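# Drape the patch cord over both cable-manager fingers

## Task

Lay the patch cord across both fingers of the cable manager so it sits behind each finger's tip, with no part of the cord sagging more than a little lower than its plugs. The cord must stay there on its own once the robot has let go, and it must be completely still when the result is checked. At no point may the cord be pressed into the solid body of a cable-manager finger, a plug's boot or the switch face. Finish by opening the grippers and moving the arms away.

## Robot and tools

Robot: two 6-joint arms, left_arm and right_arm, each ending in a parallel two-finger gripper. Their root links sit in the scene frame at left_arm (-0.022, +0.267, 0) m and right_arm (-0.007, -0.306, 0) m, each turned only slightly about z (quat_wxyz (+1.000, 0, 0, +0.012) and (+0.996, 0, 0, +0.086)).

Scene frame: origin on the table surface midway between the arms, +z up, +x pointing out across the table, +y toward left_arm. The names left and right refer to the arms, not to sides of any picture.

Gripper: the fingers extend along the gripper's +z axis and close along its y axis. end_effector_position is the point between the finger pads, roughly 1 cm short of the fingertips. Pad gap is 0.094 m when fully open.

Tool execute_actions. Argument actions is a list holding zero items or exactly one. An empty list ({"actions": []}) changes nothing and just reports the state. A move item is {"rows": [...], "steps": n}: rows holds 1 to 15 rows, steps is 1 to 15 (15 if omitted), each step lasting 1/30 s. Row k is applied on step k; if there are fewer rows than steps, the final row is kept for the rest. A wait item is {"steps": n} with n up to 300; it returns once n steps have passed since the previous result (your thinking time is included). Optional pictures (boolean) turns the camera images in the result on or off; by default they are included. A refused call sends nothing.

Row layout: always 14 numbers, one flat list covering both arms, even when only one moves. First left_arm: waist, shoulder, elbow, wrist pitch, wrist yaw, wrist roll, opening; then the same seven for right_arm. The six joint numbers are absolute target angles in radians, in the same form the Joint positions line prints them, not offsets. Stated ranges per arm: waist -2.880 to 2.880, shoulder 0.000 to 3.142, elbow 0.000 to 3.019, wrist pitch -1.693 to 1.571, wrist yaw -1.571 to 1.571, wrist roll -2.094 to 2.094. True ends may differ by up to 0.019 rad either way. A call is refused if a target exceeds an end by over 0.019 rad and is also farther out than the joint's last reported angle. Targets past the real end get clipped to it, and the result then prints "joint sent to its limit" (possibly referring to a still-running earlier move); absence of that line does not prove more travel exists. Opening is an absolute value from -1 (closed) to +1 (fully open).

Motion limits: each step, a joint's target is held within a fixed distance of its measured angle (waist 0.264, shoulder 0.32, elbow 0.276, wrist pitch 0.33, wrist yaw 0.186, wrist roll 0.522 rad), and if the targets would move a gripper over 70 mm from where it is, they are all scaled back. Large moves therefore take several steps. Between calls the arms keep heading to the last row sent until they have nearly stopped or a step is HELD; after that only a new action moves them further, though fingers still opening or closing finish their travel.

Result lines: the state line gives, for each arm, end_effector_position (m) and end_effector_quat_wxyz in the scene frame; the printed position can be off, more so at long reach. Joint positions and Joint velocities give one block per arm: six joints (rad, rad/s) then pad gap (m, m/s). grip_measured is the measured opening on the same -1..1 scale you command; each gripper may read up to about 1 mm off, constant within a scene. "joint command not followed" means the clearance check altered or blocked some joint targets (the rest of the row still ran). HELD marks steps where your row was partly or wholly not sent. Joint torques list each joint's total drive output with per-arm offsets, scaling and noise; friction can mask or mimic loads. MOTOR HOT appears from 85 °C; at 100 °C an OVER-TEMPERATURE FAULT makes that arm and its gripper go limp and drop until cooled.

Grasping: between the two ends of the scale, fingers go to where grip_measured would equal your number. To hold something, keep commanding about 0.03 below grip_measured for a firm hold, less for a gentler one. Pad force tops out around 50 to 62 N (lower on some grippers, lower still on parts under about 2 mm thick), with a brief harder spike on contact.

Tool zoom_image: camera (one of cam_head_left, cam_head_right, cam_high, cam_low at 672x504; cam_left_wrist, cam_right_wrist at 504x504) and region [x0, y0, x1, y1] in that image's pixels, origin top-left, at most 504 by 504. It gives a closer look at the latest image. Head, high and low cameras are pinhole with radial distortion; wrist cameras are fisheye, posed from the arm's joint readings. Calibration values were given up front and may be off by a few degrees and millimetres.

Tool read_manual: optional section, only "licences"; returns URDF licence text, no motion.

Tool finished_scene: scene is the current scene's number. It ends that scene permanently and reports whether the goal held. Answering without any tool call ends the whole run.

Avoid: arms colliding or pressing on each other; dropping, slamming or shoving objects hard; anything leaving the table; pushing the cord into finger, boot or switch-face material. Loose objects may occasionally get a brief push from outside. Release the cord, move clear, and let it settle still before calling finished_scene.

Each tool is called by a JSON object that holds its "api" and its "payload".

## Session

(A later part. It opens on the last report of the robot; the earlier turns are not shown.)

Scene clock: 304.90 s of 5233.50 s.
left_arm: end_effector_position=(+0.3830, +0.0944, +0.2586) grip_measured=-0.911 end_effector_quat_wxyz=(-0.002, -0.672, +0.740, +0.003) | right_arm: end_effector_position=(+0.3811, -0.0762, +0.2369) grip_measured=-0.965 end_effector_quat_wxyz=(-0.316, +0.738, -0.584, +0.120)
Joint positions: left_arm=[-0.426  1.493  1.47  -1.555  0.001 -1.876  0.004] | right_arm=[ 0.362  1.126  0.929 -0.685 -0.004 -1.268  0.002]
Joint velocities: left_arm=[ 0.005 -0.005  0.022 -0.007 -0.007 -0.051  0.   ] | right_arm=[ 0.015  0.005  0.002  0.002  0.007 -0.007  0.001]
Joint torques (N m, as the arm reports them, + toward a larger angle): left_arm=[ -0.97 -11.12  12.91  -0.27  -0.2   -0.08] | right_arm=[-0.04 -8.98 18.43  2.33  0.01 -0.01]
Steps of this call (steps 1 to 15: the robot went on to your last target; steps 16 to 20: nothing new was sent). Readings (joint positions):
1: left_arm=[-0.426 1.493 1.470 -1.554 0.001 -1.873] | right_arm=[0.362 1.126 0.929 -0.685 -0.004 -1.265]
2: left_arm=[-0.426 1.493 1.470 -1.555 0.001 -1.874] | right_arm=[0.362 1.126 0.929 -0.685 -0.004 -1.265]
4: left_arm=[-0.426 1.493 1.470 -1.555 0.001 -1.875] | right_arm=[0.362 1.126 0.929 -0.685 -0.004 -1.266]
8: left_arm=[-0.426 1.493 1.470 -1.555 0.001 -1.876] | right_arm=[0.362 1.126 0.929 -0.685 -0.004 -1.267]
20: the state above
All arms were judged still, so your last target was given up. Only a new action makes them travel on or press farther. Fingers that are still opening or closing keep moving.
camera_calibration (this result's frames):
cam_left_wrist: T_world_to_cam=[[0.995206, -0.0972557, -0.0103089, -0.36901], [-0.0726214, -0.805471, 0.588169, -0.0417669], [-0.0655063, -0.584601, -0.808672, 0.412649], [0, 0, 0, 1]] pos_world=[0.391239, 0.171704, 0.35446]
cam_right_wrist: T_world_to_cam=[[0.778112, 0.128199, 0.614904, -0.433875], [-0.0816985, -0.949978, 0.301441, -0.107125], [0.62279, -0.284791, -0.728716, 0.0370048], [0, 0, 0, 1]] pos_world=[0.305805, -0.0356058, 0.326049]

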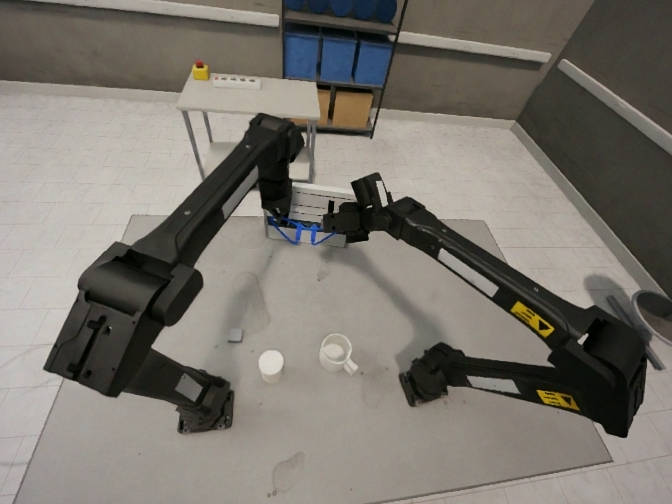

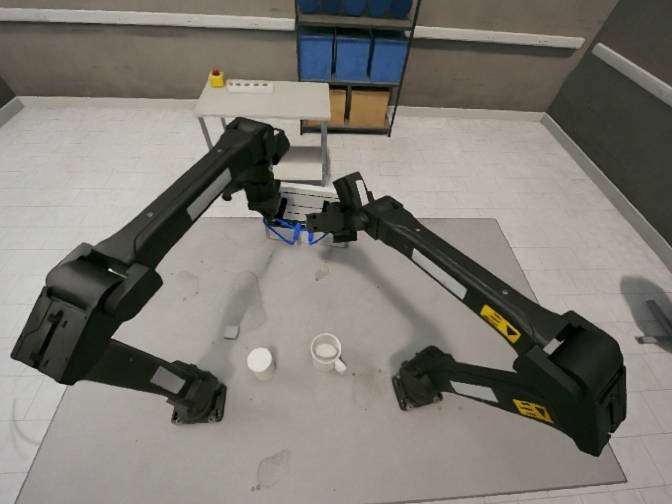

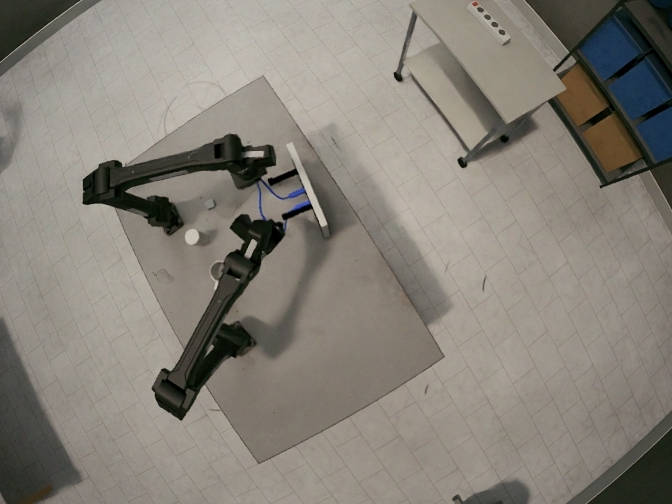

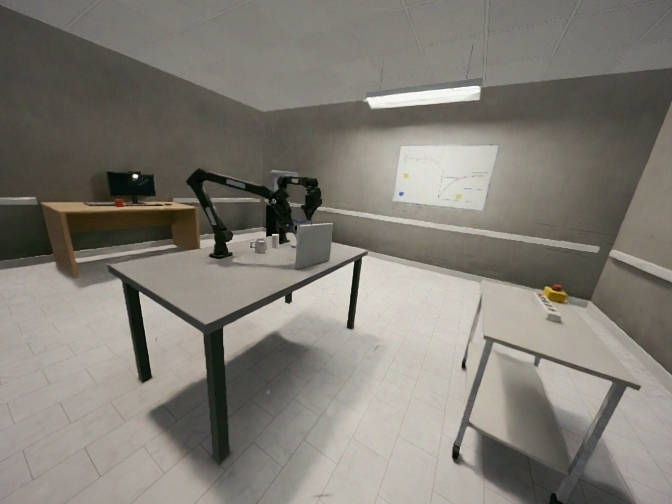

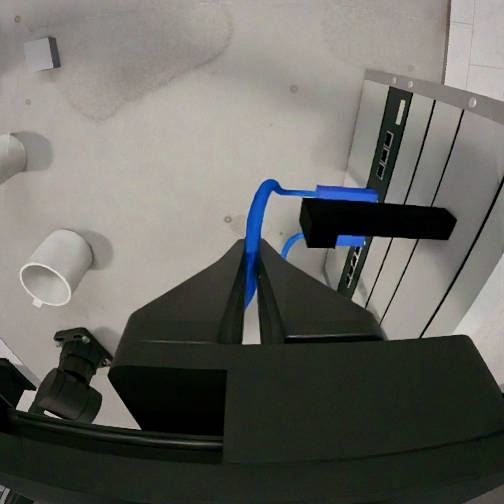

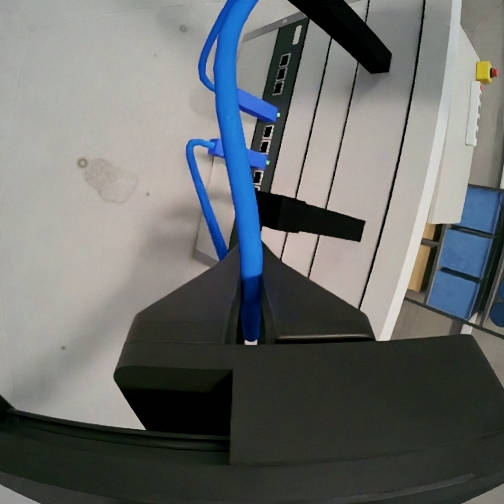

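{"api": "execute_actions", "payload": {"actions": [{"rows":[[-0.39,1.515,1.545,-1.57,0,-1.86,-1,0.35,1.125,1.04,-0.65,0,-1.28,-1],[-0.39,1.515,1.545,-1.57,0,-1.86,-1,0.35,1.125,1.04,-0.65,0,-1.28,-1],[-0.39,1.515,1.545,-1.57,0,-1.86,-1,0.35,1.125,1.04,-0.65,0,-1.28,-1],[-0.39,1.515,1.545,-1.57,0,-1.86,-1,0.35,1.125,1.04,-0.65,0,-1.28,-1],[-0.39,1.515,1.545,-1.57,0,-1.86,-1,0.35,1.125,1.04,-0.65,0,-1.28,-1],[-0.39,1.515,1.545,-1.57,0,-1.86,-1,0.35,1.125,1.04,-0.65,0,-1.28,-1],[-0.39,1.515,1.545,-1.57,0,-1.86,-1,0.35,1.125,1.04,-0.65,0,-1.28,-1],[-0.367,1.545,1.57,-1.565,0,-1.84,-1,0.33,1.14,1.05,-0.645,0,-1.29,-1]],"steps":15}], "pictures": false}}

{"api": "execute_actions", "payload": {"actions": [{"steps":20}]}}

Scene clock: 332.00 s of 5233.50 s.
left_arm: end_effector_position=(+0.4049, +0.1016, +0.2569) grip_measured=-0.911 end_effector_quat_wxyz=(-0.005, -0.677, +0.736, +0.003) | right_arm: end_effector_position=(+0.3950, -0.0769, +0.2429) grip_measured=-0.965 end_effector_quat_wxyz=(-0.322, +0.733, -0.586, +0.125)
Joint positions: left_arm=[-0.391  1.54   1.518 -1.558  0.007 -1.854  0.004] | right_arm=[ 0.345  1.149  0.955 -0.672 -0.005 -1.273  0.002]
Joint velocities: left_arm=[-0.005  0.034 -0.002 -0.012  0.007 -0.007 -0.001] | right_arm=[ 0.005 -0.005  0.022 -0.012 -0.051 -0.066  0.001]
Joint torques (N m, as the arm reports them, + toward a larger angle): left_arm=[  2.37 -12.61  13.07  -0.03  -0.4    0.09] | right_arm=[-1.67 -9.25 19.46  2.95  0.12 -0.07]
Steps of this call (steps 1 to 90: nothing new was sent; then 23.60 s passed at rest; steps 91 to 105: all 15 steps of this action). Readings (joint positions):
91: left_arm=[-0.425 1.495 1.472 -1.556 0.001 -1.876] | right_arm=[0.362 1.126 0.930 -0.685 -0.004 -1.268]
92: left_arm=[-0.422 1.497 1.477 -1.557 0.001 -1.874] | right_arm=[0.362 1.127 0.933 -0.685 -0.004 -1.268]
94: left_arm=[-0.414 1.504 1.487 -1.557 0.001 -1.873] | right_arm=[0.361 1.127 0.938 -0.683 -0.004 -1.268]
98: left_arm=[-0.400 1.511 1.493 -1.558 0.002 -1.868] | right_arm=[0.360 1.131 0.941 -0.681 -0.005 -1.270]
105: the state above

Scene clock: 332.67 s of 5233.50 s.
left_arm: end_effector_position=(+0.4049, +0.1016, +0.2567) grip_measured=-0.911 end_effector_quat_wxyz=(-0.005, -0.676, +0.737, +0.003) | right_arm: end_effector_position=(+0.3950, -0.0769, +0.2429) grip_measured=-0.965 end_effector_quat_wxyz=(-0.322, +0.733, -0.586, +0.125)
Joint positions: left_arm=[-0.391  1.541  1.518 -1.558  0.007 -1.85   0.004] | right_arm=[ 0.345  1.149  0.955 -0.672 -0.005 -1.275  0.002]
Joint velocities: left_arm=[ 0.005 -0.005 -0.002 -0.012 -0.066 -0.007 -0.001] | right_arm=[-0.005 -0.005  0.017 -0.027 -0.007  0.007 -0.   ]
Joint torques (N m, as the arm reports them, + toward a larger angle): left_arm=[  1.77 -11.75  12.99   0.    -0.4    0.12] | right_arm=[-1.3  -9.23 19.24  3.07  0.13 -0.01]
Steps of this call (steps 1 to 15: the robot went on to your last target; steps 16 to 20: nothing new was sent). Readings (joint positions):
1: left_arm=[-0.391 1.541 1.518 -1.558 0.007 -1.853] | right_arm=[0.345 1.149 0.955 -0.672 -0.005 -1.274]
2: left_arm=[-0.391 1.541 1.518 -1.558 0.007 -1.853] | right_arm=[0.345 1.149 0.955 -0.672 -0.005 -1.274]
4: left_arm=[-0.391 1.541 1.518 -1.558 0.007 -1.852] | right_arm=[0.345 1.149 0.955 -0.672 -0.005 -1.274]
8: left_arm=[-0.391 1.541 1.518 -1.558 0.007 -1.851] | right_arm=[0.345 1.149 0.955 -0.672 -0.005 -1.275]
20: the state above
All arms were judged still, so your last target was given up. Only a new action makes them travel on or press farther. Fingers that are still opening or closing keep moving.
camera_calibration (this result's frames):
cam_left_wrist: T_world_to_cam=[[0.996046, -0.0877685, -0.0137373, -0.390598], [-0.0626119, -0.803264, 0.592324, -0.0385388], [-0.0630221, -0.589122, -0.805583, 0.415406], [0, 0, 0, 1]] pos_world=[0.41282, 0.179486, 0.352106]
cam_right_wrist: T_world_to_cam=[[0.769986, 0.116157, 0.627399, -0.449017], [-0.0966652, -0.950704, 0.294647, -0.100916], [0.630697, -0.287522, -0.7208, 0.0273071], [0, 0, 0, 1]] pos_world=[0.318759, -0.0359341, 0.331131]

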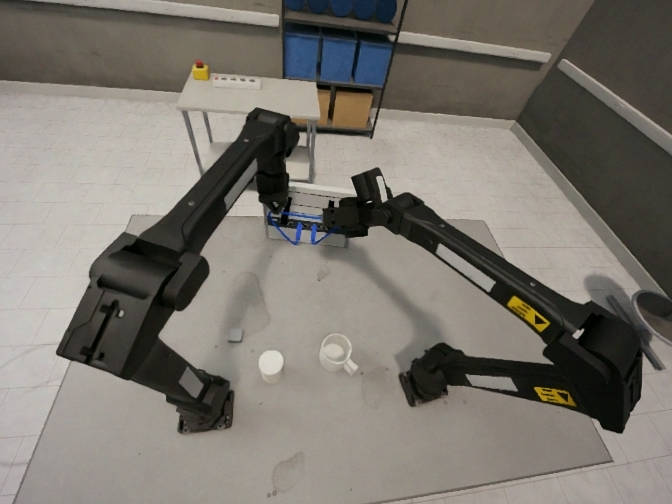

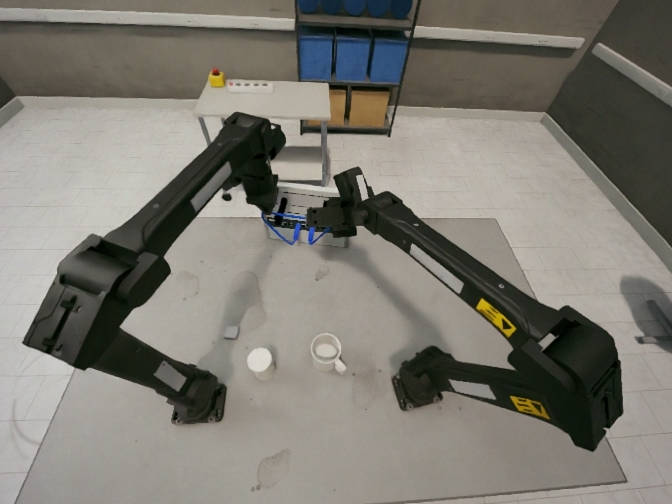

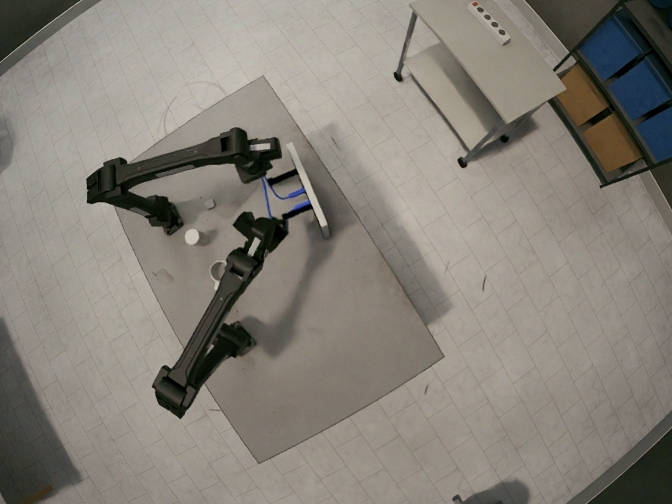

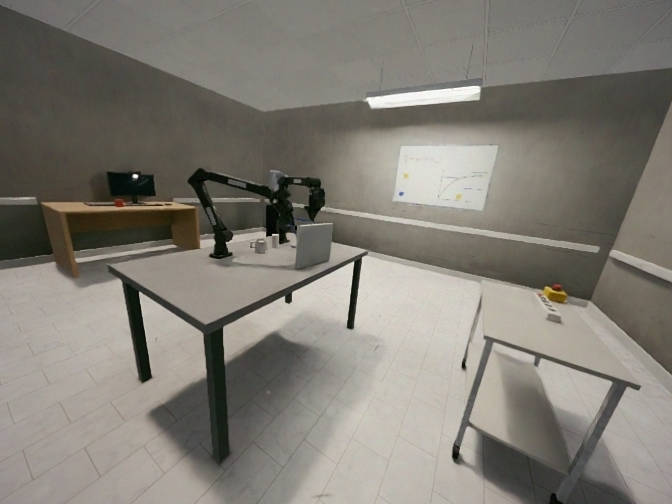

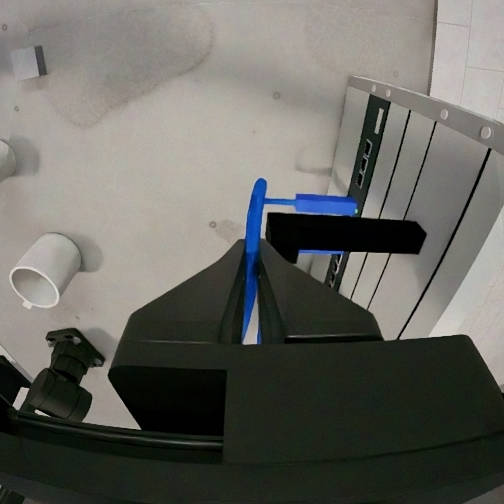

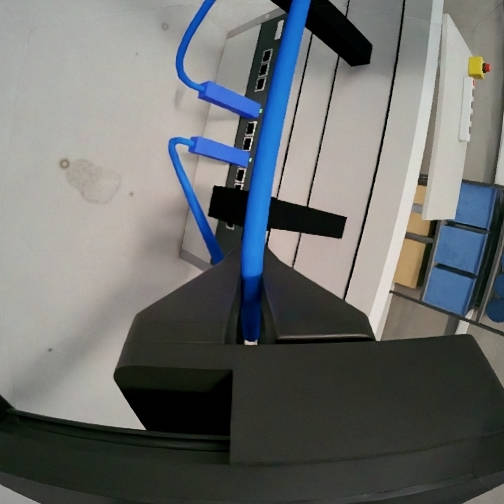

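{"api": "execute_actions", "payload": {"actions": [{"rows":[[-0.385,1.58,1.62,-1.575,0,-1.85,-1,0.335,1.175,1.075,-0.635,0,-1.29,-1],[-0.385,1.58,1.62,-1.575,0,-1.85,-1,0.335,1.175,1.075,-0.635,0,-1.29,-1],[-0.385,1.58,1.62,-1.575,0,-1.85,-1,0.335,1.175,1.075,-0.635,0,-1.29,-1],[-0.385,1.58,1.62,-1.575,0,-1.85,-1,0.335,1.175,1.075,-0.635,0,-1.29,-1],[-0.385,1.58,1.62,-1.575,0,-1.85,-1,0.335,1.175,1.075,-0.635,0,-1.29,-1],[-0.385,1.58,1.62,-1.575,0,-1.85,-1,0.335,1.175,1.075,-0.635,0,-1.29,-1],[-0.385,1.58,1.62,-1.575,0,-1.85,-1,0.335,1.175,1.075,-0.635,0,-1.29,-1],[-0.37,1.625,1.67,-1.58,0,-1.84,-1,0.319,1.205,1.105,-0.625,0,-1.30,-1]],"steps":15}], "pictures": false}}

{"api": "execute_actions", "payload": {"actions": [{"steps":20}]}}

Scene clock: 345.33 s of 5233.50 s.
left_arm: end_effector_position=(+0.4364, +0.0930, +0.2584) grip_measured=-0.911 end_effector_quat_wxyz=(-0.003, -0.678, +0.735, +0.000) | right_arm: end_effector_position=(+0.4196, -0.0720, +0.2469) grip_measured=-0.965 end_effector_quat_wxyz=(-0.324, +0.730, -0.587, +0.131)
Joint positions: left_arm=[-0.385  1.621  1.619 -1.571  0.005 -1.85   0.004] | right_arm=[ 0.329  1.209  1.01  -0.658 -0.005 -1.284  0.002]
Joint velocities: left_arm=[ 0.015  0.054  0.007  0.012 -0.007 -0.022  0.001] | right_arm=[-0.015  0.024  0.012  0.002  0.022 -0.066 -0.001]
Joint torques (N m, as the arm reports them, + toward a larger angle): left_arm=[  2.34 -12.83  13.03  -0.31  -0.29   0.11] | right_arm=[ 0.01 -9.38 19.35  3.22  0.15 -0.03]
Steps of this call (steps 1 to 90: nothing new was sent; then 9.17 s passed at rest; steps 91 to 105: all 15 steps of this action). Readings (joint positions):
91: left_arm=[-0.391 1.544 1.524 -1.561 0.007 -1.850] | right_arm=[0.345 1.151 0.957 -0.672 -0.005 -1.275]
92: left_arm=[-0.391 1.550 1.537 -1.564 0.007 -1.850] | right_arm=[0.345 1.156 0.962 -0.672 -0.005 -1.275]
94: left_arm=[-0.391 1.564 1.561 -1.564 0.006 -1.850] | right_arm=[0.345 1.169 0.974 -0.669 -0.005 -1.276]
98: left_arm=[-0.391 1.577 1.575 -1.567 0.005 -1.850] | right_arm=[0.344 1.180 0.985 -0.666 -0.005 -1.278]
105: the state above

Scene clock: 346.00 s of 5233.50 s.
left_arm: end_effector_position=(+0.4366, +0.0934, +0.2581) grip_measured=-0.911 end_effector_quat_wxyz=(-0.003, -0.678, +0.735, +0.000) | right_arm: end_effector_position=(+0.4196, -0.0720, +0.2467) grip_measured=-0.965 end_effector_quat_wxyz=(-0.323, +0.731, -0.587, +0.131)
Joint positions: left_arm=[-0.384  1.622  1.619 -1.571  0.004 -1.85   0.004] | right_arm=[ 0.329  1.21   1.01  -0.658 -0.005 -1.286  0.002]
Joint velocities: left_arm=[-0.005  0.005  0.002  0.002  0.066 -0.037 -0.001] | right_arm=[-0.005 -0.005  0.007  0.002  0.007  0.022 -0.   ]
Joint torques (N m, as the arm reports them, + toward a larger angle): left_arm=[  0.96 -13.58  12.99  -0.05  -0.29   0.12] | right_arm=[ 0.01 -9.85 19.51  2.93  0.13 -0.04]
Steps of this call (steps 1 to 15: the robot went on to your last target; steps 16 to 20: nothing new was sent). Readings (joint positions):
1: left_arm=[-0.385 1.622 1.619 -1.571 0.004 -1.850] | right_arm=[0.329 1.210 1.010 -0.658 -0.005 -1.284]
2: left_arm=[-0.384 1.622 1.619 -1.571 0.004 -1.850] | right_arm=[0.329 1.210 1.010 -0.658 -0.005 -1.285]
4: left_arm=[-0.384 1.622 1.619 -1.571 0.004 -1.850] | right_arm=[0.329 1.210 1.010 -0.658 -0.005 -1.285]
8: left_arm=[-0.384 1.622 1.619 -1.571 0.004 -1.850] | right_arm=[0.329 1.210 1.010 -0.658 -0.005 -1.286]
20: the state above
All arms were judged still, so your last target was given up. Only a new action makes them travel on or press farther. Fingers that are still opening or closing keep moving.
camera_calibration (this result's frames):
cam_left_wrist: T_world_to_cam=[[0.996666, -0.0813207, -0.00666332, -0.42557], [-0.0616456, -0.80399, 0.59144, -0.0440945], [-0.0534535, -0.589057, -0.806322, 0.409702], [0, 0, 0, 1]] pos_world=[0.443332, 0.171279, 0.353595]
cam_right_wrist: T_world_to_cam=[[0.764225, 0.112337, 0.635091, -0.470689], [-0.106813, -0.94907, 0.296407, -0.0911023], [0.636043, -0.294357, -0.713304, 0.0112785], [0, 0, 0, 1]] pos_world=[0.342808, -0.0302666, 0.333979]

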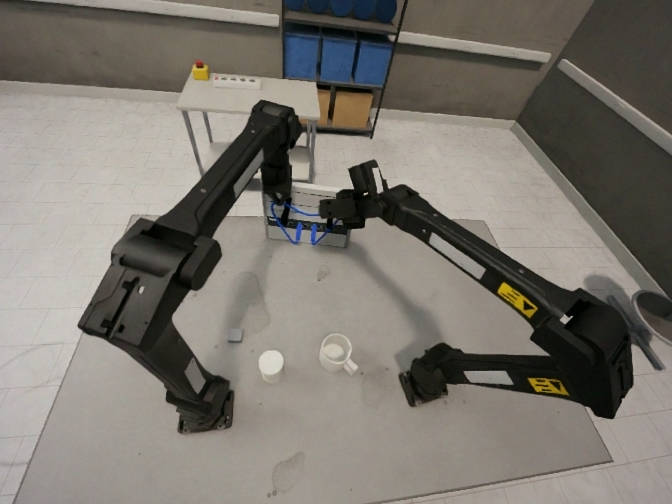

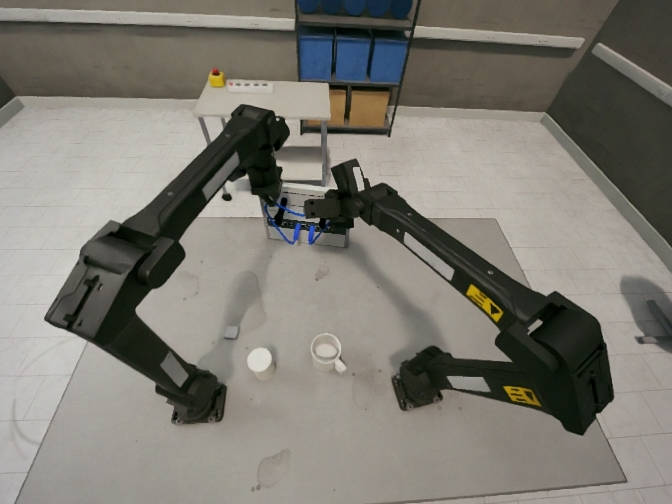

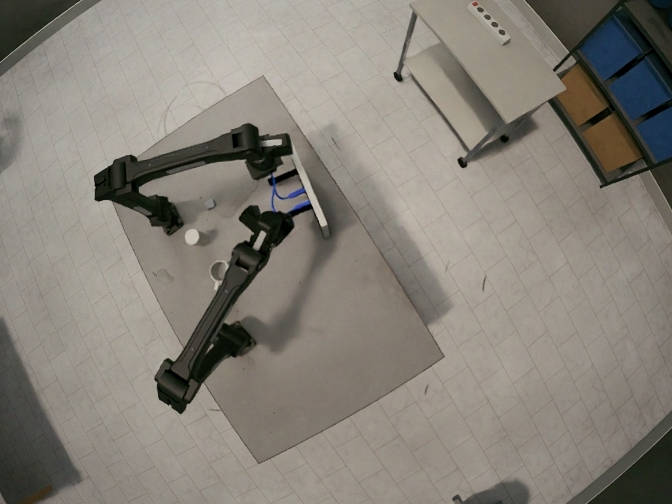

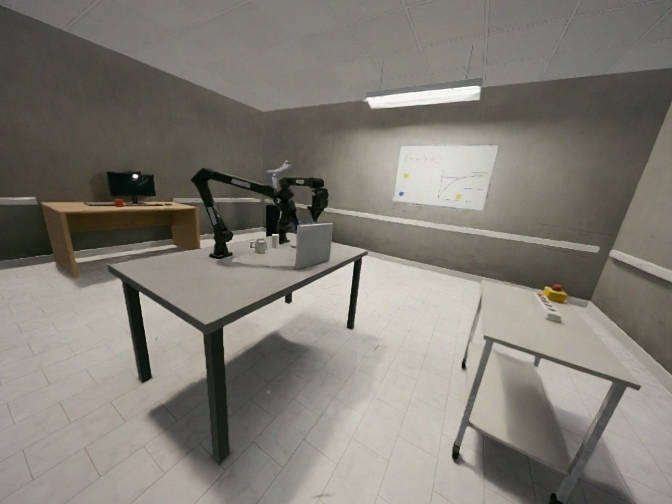

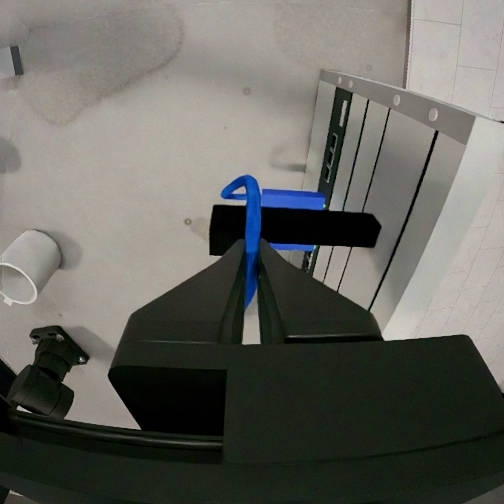

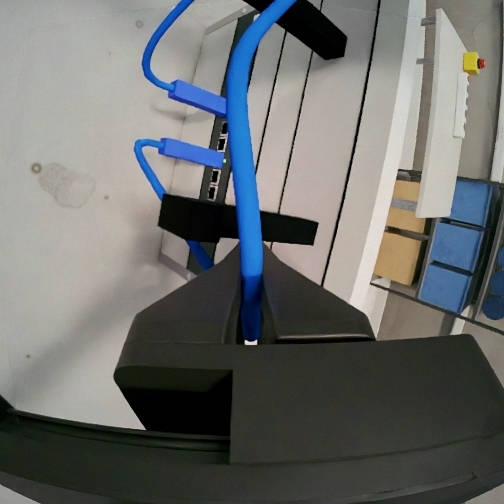

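{"api": "execute_actions", "payload": {"actions": [{"rows":[[-0.37,1.66,1.71,-1.58,0,-1.84,-1,0.30,1.235,1.13,-0.63,0,-1.31,-1],[-0.37,1.66,1.71,-1.58,0,-1.84,-1,0.30,1.235,1.13,-0.63,0,-1.31,-1],[-0.37,1.66,1.71,-1.58,0,-1.84,-1,0.30,1.235,1.13,-0.63,0,-1.31,-1],[-0.37,1.66,1.71,-1.58,0,-1.84,-1,0.30,1.235,1.13,-0.63,0,-1.31,-1],[-0.37,1.66,1.71,-1.58,0,-1.84,-1,0.30,1.235,1.13,-0.63,0,-1.31,-1],[-0.37,1.66,1.71,-1.58,0,-1.84,-1,0.30,1.235,1.13,-0.63,0,-1.31,-1],[-0.37,1.66,1.71,-1.58,0,-1.84,-1,0.30,1.235,1.13,-0.63,0,-1.31,-1],[-0.365,1.695,1.755,-1.58,0,-1.83,-1,0.268,1.265,1.155,-0.63,0,-1.33,-1]],"steps":15}], "pictures": false}}

{"api": "execute_actions", "payload": {"actions": [{"steps":20}]}}

Scene clock: 358.83 s of 5233.50 s.
left_arm: end_effector_position=(+0.4633, +0.0855, +0.2578) grip_measured=-0.911 end_effector_quat_wxyz=(+0.000, -0.677, +0.736, -0.005) | right_arm: end_effector_position=(+0.4480, -0.0855, +0.2400) grip_measured=-0.965 end_effector_quat_wxyz=(-0.310, +0.726, -0.598, +0.139)
Joint positions: left_arm=[-0.381  1.689  1.702 -1.575  0.004 -1.843  0.004] | right_arm=[ 0.278  1.274  1.054 -0.658 -0.006 -1.31   0.002]
Joint velocities: left_arm=[ 0.005  0.015 -0.022 -0.002 -0.066  0.007 -0.   ] | right_arm=[ 0.005  0.034  0.007  0.002  0.007  0.037 -0.001]
Joint torques (N m, as the arm reports them, + toward a larger angle): left_arm=[  0.67 -13.91  13.12   0.06  -0.3    0.1 ] | right_arm=[ -0.43 -11.49  20.02   3.13   0.12  -0.03]
Steps of this call (steps 1 to 90: nothing new was sent; then 9.33 s passed at rest; steps 91 to 105: all 15 steps of this action). Readings (joint positions):
91: left_arm=[-0.384 1.625 1.624 -1.572 0.004 -1.850] | right_arm=[0.327 1.211 1.012 -0.658 -0.005 -1.288]
92: left_arm=[-0.384 1.631 1.634 -1.573 0.004 -1.850] | right_arm=[0.325 1.216 1.017 -0.658 -0.005 -1.290]
94: left_arm=[-0.384 1.642 1.653 -1.573 0.004 -1.850] | right_arm=[0.317 1.227 1.028 -0.658 -0.005 -1.292]
98: left_arm=[-0.384 1.655 1.663 -1.574 0.004 -1.849] | right_arm=[0.307 1.242 1.034 -0.658 -0.006 -1.297]
105: the state above

Scene clock: 359.50 s of 5233.50 s.
left_arm: end_effector_position=(+0.4634, +0.0856, +0.2577) grip_measured=-0.911 end_effector_quat_wxyz=(+0.000, -0.677, +0.736, -0.005) | right_arm: end_effector_position=(+0.4482, -0.0854, +0.2403) grip_measured=-0.965 end_effector_quat_wxyz=(-0.310, +0.727, -0.597, +0.140)
Joint positions: left_arm=[-0.38   1.689  1.702 -1.575  0.004 -1.842  0.004] | right_arm=[ 0.278  1.274  1.055 -0.658 -0.006 -1.315  0.002]
Joint velocities: left_arm=[-0.005 -0.005 -0.017 -0.012 -0.022 -0.051 -0.   ] | right_arm=[ 0.015 -0.024 -0.012 -0.012 -0.007 -0.037  0.001]
Joint torques (N m, as the arm reports them, + toward a larger angle): left_arm=[  0.93 -13.44  13.19   0.12  -0.3    0.12] | right_arm=[ -0.48 -10.94  19.96   2.91   0.13   0.03]
Steps of this call (steps 1 to 15: the robot went on to your last target; steps 16 to 20: nothing new was sent). Readings (joint positions):
1: left_arm=[-0.380 1.689 1.702 -1.575 0.004 -1.843] | right_arm=[0.278 1.274 1.054 -0.658 -0.006 -1.311]
2: left_arm=[-0.380 1.689 1.702 -1.575 0.004 -1.843] | right_arm=[0.278 1.274 1.054 -0.658 -0.006 -1.312]
4: left_arm=[-0.380 1.689 1.702 -1.575 0.004 -1.842] | right_arm=[0.278 1.274 1.055 -0.658 -0.006 -1.313]
8: left_arm=[-0.380 1.689 1.702 -1.575 0.004 -1.842] | right_arm=[0.278 1.274 1.055 -0.658 -0.006 -1.314]
20: the state above
All arms were judged still, so your last target was given up. Only a new action makes them travel on or press farther. Fingers that are still opening or closing keep moving.
camera_calibration (this result's frames):
cam_left_wrist: T_world_to_cam=[[0.996326, -0.0855062, 0.00475939, -0.455343], [-0.0716029, -0.80126, 0.594017, -0.0447146], [-0.0469786, -0.592175, -0.804439, 0.40299], [0, 0, 0, 1]] pos_world=[0.469401, 0.163878, 0.352909]
cam_right_wrist: T_world_to_cam=[[0.772761, 0.105906, 0.625799, -0.489073], [-0.131123, -0.938072, 0.320669, -0.0927879], [0.621005, -0.329857, -0.711019, -0.0122476], [0, 0, 0, 1]] pos_world=[0.373376, -0.039286, 0.327107]

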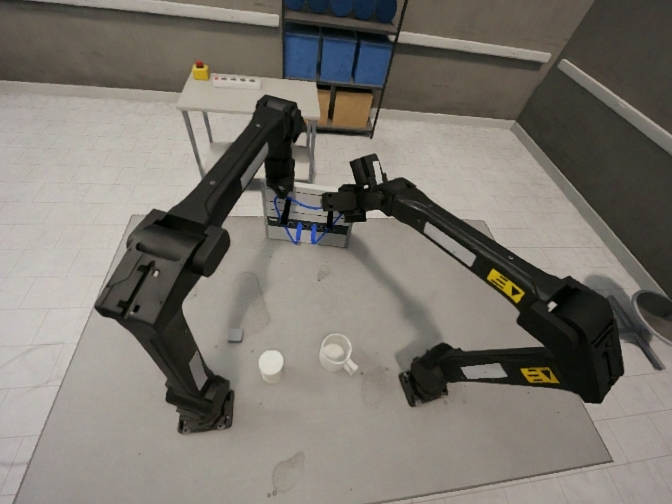

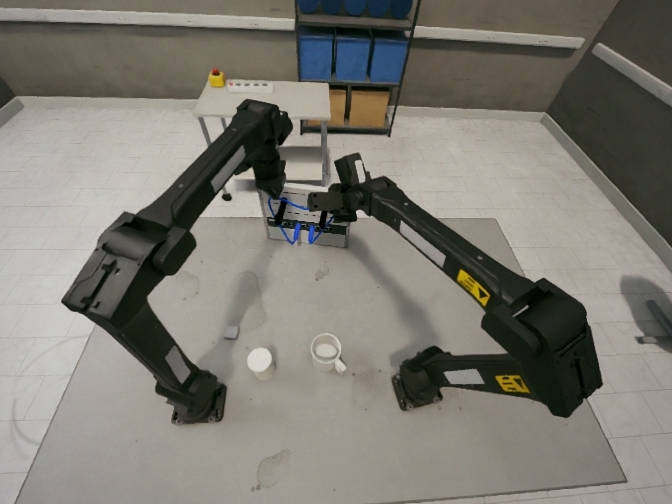

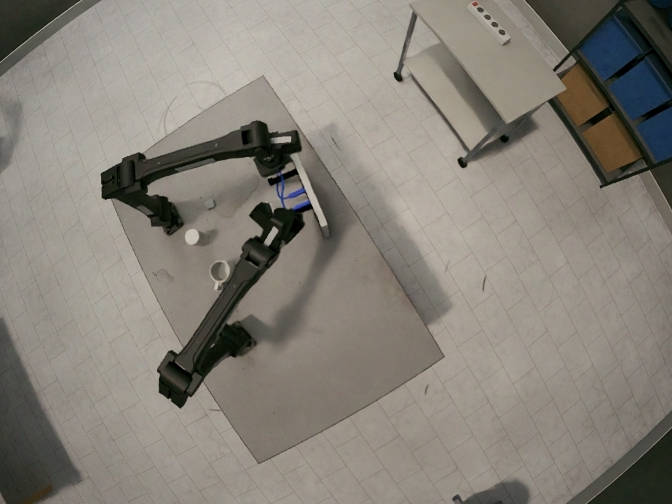

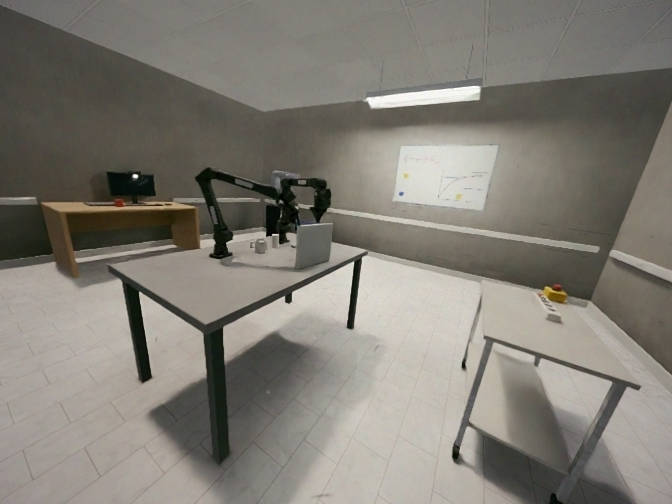

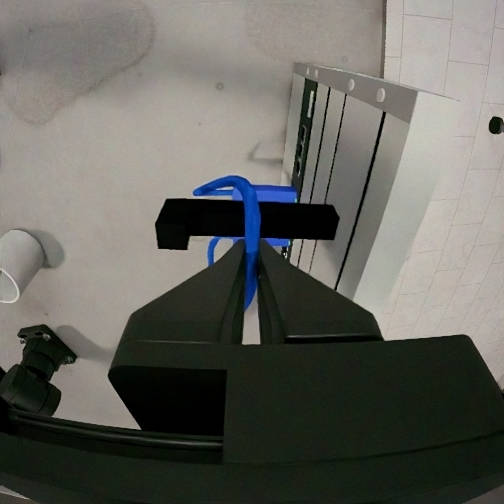

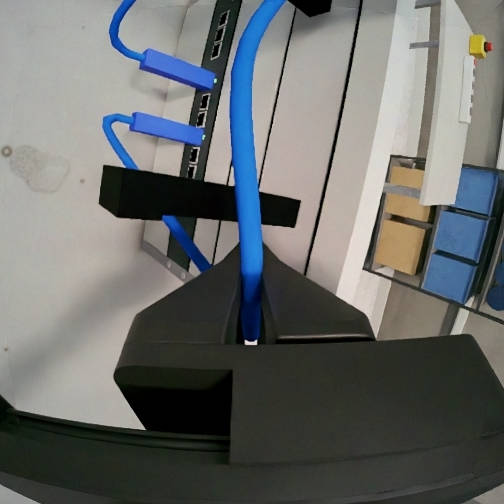

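{"api": "execute_actions", "payload": {"actions": [{"rows":[[-0.375,1.69,1.68,-1.55,0,-1.83,-1,0.262,1.29,1.025,-0.595,0,-1.33,-1],[-0.375,1.69,1.68,-1.55,0,-1.83,-1,0.262,1.29,1.025,-0.595,0,-1.33,-1],[-0.375,1.69,1.68,-1.55,0,-1.83,-1,0.262,1.29,1.025,-0.595,0,-1.33,-1],[-0.375,1.69,1.68,-1.55,0,-1.83,-1,0.262,1.29,1.025,-0.595,0,-1.33,-1],[-0.375,1.69,1.68,-1.55,0,-1.83,-1,0.262,1.29,1.025,-0.595,0,-1.33,-1],[-0.375,1.69,1.68,-1.55,0,-1.83,-1,0.262,1.29,1.025,-0.595,0,-1.33,-1],[-0.375,1.69,1.68,-1.55,0,-1.83,-1,0.262,1.29,1.025,-0.595,0,-1.33,-1],[-0.375,1.69,1.662,-1.535,0,-1.83,-1,0.262,1.31,1.0,-0.56,0,-1.33,-1]],"steps":15}], "pictures": false}}

{"api": "execute_actions", "payload": {"actions": [{"steps":15}]}}

Scene clock: 372.53 s of 5233.50 s.
left_arm: end_effector_position=(+0.4601, +0.0870, +0.2441) grip_measured=-0.911 end_effector_quat_wxyz=(-0.002, -0.676, +0.737, +0.001) | right_arm: end_effector_position=(+0.4521, -0.0890, +0.2135) grip_measured=-0.965 end_effector_quat_wxyz=(-0.306, +0.726, -0.600, +0.142)
Joint positions: left_arm=[-0.38   1.688  1.665 -1.552  0.003 -1.842  0.004] | right_arm=[ 0.27   1.3    1.008 -0.591 -0.003 -1.318  0.002]
Joint velocities: left_arm=[-0.015 -0.024  0.012  0.007 -0.066  0.022 -0.001] | right_arm=[-0.015  0.034 -0.022 -0.002  0.037 -0.081 -0.001]
Joint torques (N m, as the arm reports them, + toward a larger angle): left_arm=[  0.01 -13.9    8.71   1.02  -0.26   0.11] | right_arm=[ -0.16 -10.03  10.16   3.07   0.02   0.02]
Steps of this call (steps 1 to 90: nothing new was sent; then 9.53 s passed at rest; steps 91 to 105: all 15 steps of this action). Readings (joint positions):
91: left_arm=[-0.380 1.689 1.699 -1.572 0.004 -1.842] | right_arm=[0.278 1.274 1.051 -0.651 -0.006 -1.315]
92: left_arm=[-0.380 1.689 1.696 -1.570 0.004 -1.842] | right_arm=[0.278 1.275 1.045 -0.640 -0.006 -1.315]
94: left_arm=[-0.380 1.689 1.687 -1.567 0.004 -1.842] | right_arm=[0.277 1.278 1.035 -0.632 -0.005 -1.315]
98: left_arm=[-0.380 1.689 1.679 -1.563 0.004 -1.842] | right_arm=[0.272 1.285 1.026 -0.619 -0.004 -1.317]
105: the state above

Scene clock: 373.03 s of 5233.50 s.
left_arm: end_effector_position=(+0.4603, +0.0869, +0.2441) grip_measured=-0.911 end_effector_quat_wxyz=(-0.002, -0.676, +0.737, +0.001) | right_arm: end_effector_position=(+0.4525, -0.0888, +0.2131) grip_measured=-0.965 end_effector_quat_wxyz=(-0.306, +0.726, -0.599, +0.142)
Joint positions: left_arm=[-0.38   1.688  1.665 -1.551  0.003 -1.842  0.004] | right_arm=[ 0.27   1.301  1.008 -0.589 -0.003 -1.318  0.002]
Joint velocities: left_arm=[-0.005 -0.005 -0.017  0.002 -0.037 -0.051 -0.001] | right_arm=[-0.015 -0.005  0.007 -0.022  0.037 -0.051  0.   ]
Joint torques (N m, as the arm reports them, + toward a larger angle): left_arm=[  0.07 -14.26   8.6    0.84  -0.26   0.13] | right_arm=[-0.04 -9.45 10.12  2.91 -0.01 -0.02]
Steps of this call (steps 1 to 15: the robot went on to your last target). Readings (joint positions):
1: left_arm=[-0.380 1.688 1.665 -1.551 0.003 -1.842] | right_arm=[0.270 1.301 1.008 -0.591 -0.003 -1.318]
2: left_arm=[-0.380 1.688 1.665 -1.551 0.003 -1.842] | right_arm=[0.270 1.301 1.008 -0.590 -0.003 -1.318]
4: left_arm=[-0.380 1.688 1.665 -1.551 0.003 -1.842] | right_arm=[0.270 1.301 1.008 -0.589 -0.003 -1.318]
8: left_arm=[-0.380 1.688 1.665 -1.551 0.003 -1.842] | right_arm=[0.270 1.301 1.008 -0.589 -0.003 -1.318]
15: the state above
All arms were judged still, so your last target was given up. Only a new action makes them travel on or press farther. Fingers that are still opening or closing keep moving.
camera_calibration (this result's frames):
cam_left_wrist: T_world_to_cam=[[0.996285, -0.0858801, -0.0064323, -0.449258], [-0.0654987, -0.804099, 0.590876, -0.0376253], [-0.0559167, -0.58826, -0.806737, 0.397031], [0, 0, 0, 1]] pos_world=[0.467325, 0.16472, 0.339641]
cam_right_wrist: T_world_to_cam=[[0.775074, 0.103911, 0.623267, -0.47571], [-0.137632, -0.934938, 0.327028, -0.0849074], [0.616699, -0.339253, -0.710345, -0.0343796], [0, 0, 0, 1]] pos_world=[0.378227, -0.0416148, 0.299841]

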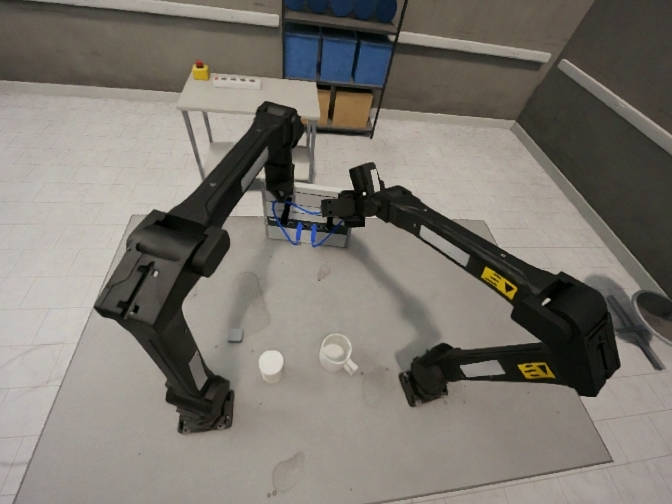

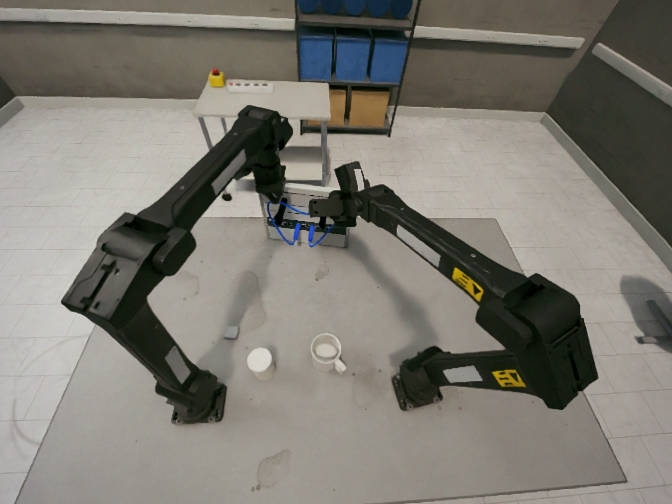

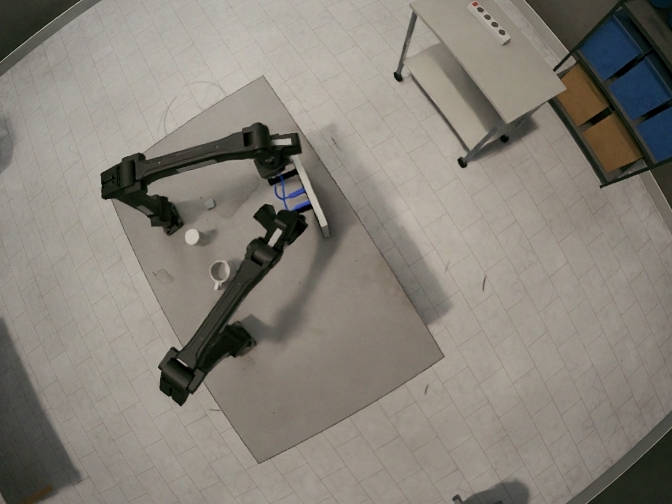

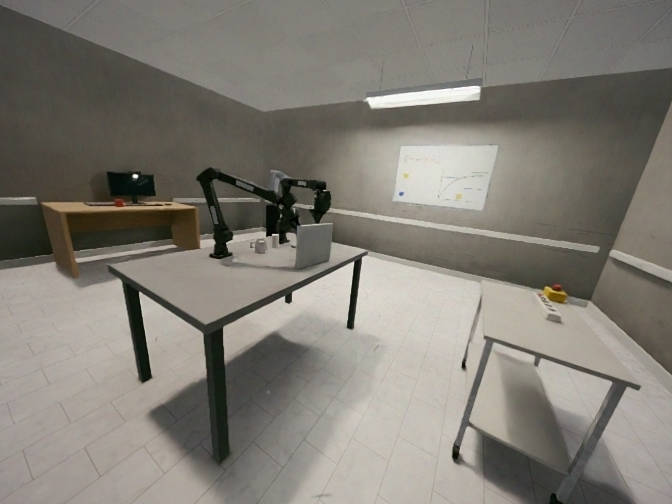

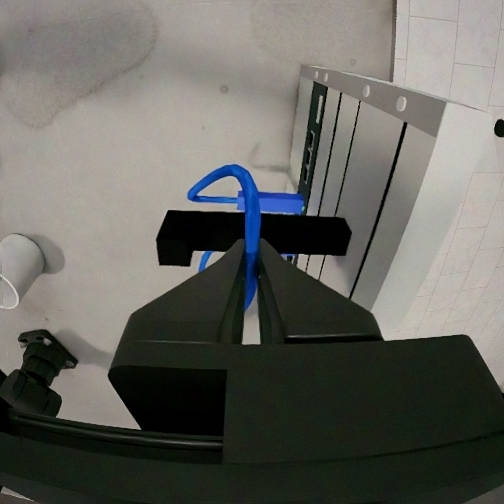

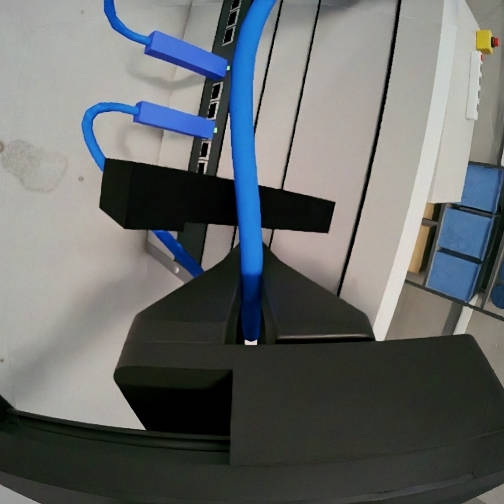

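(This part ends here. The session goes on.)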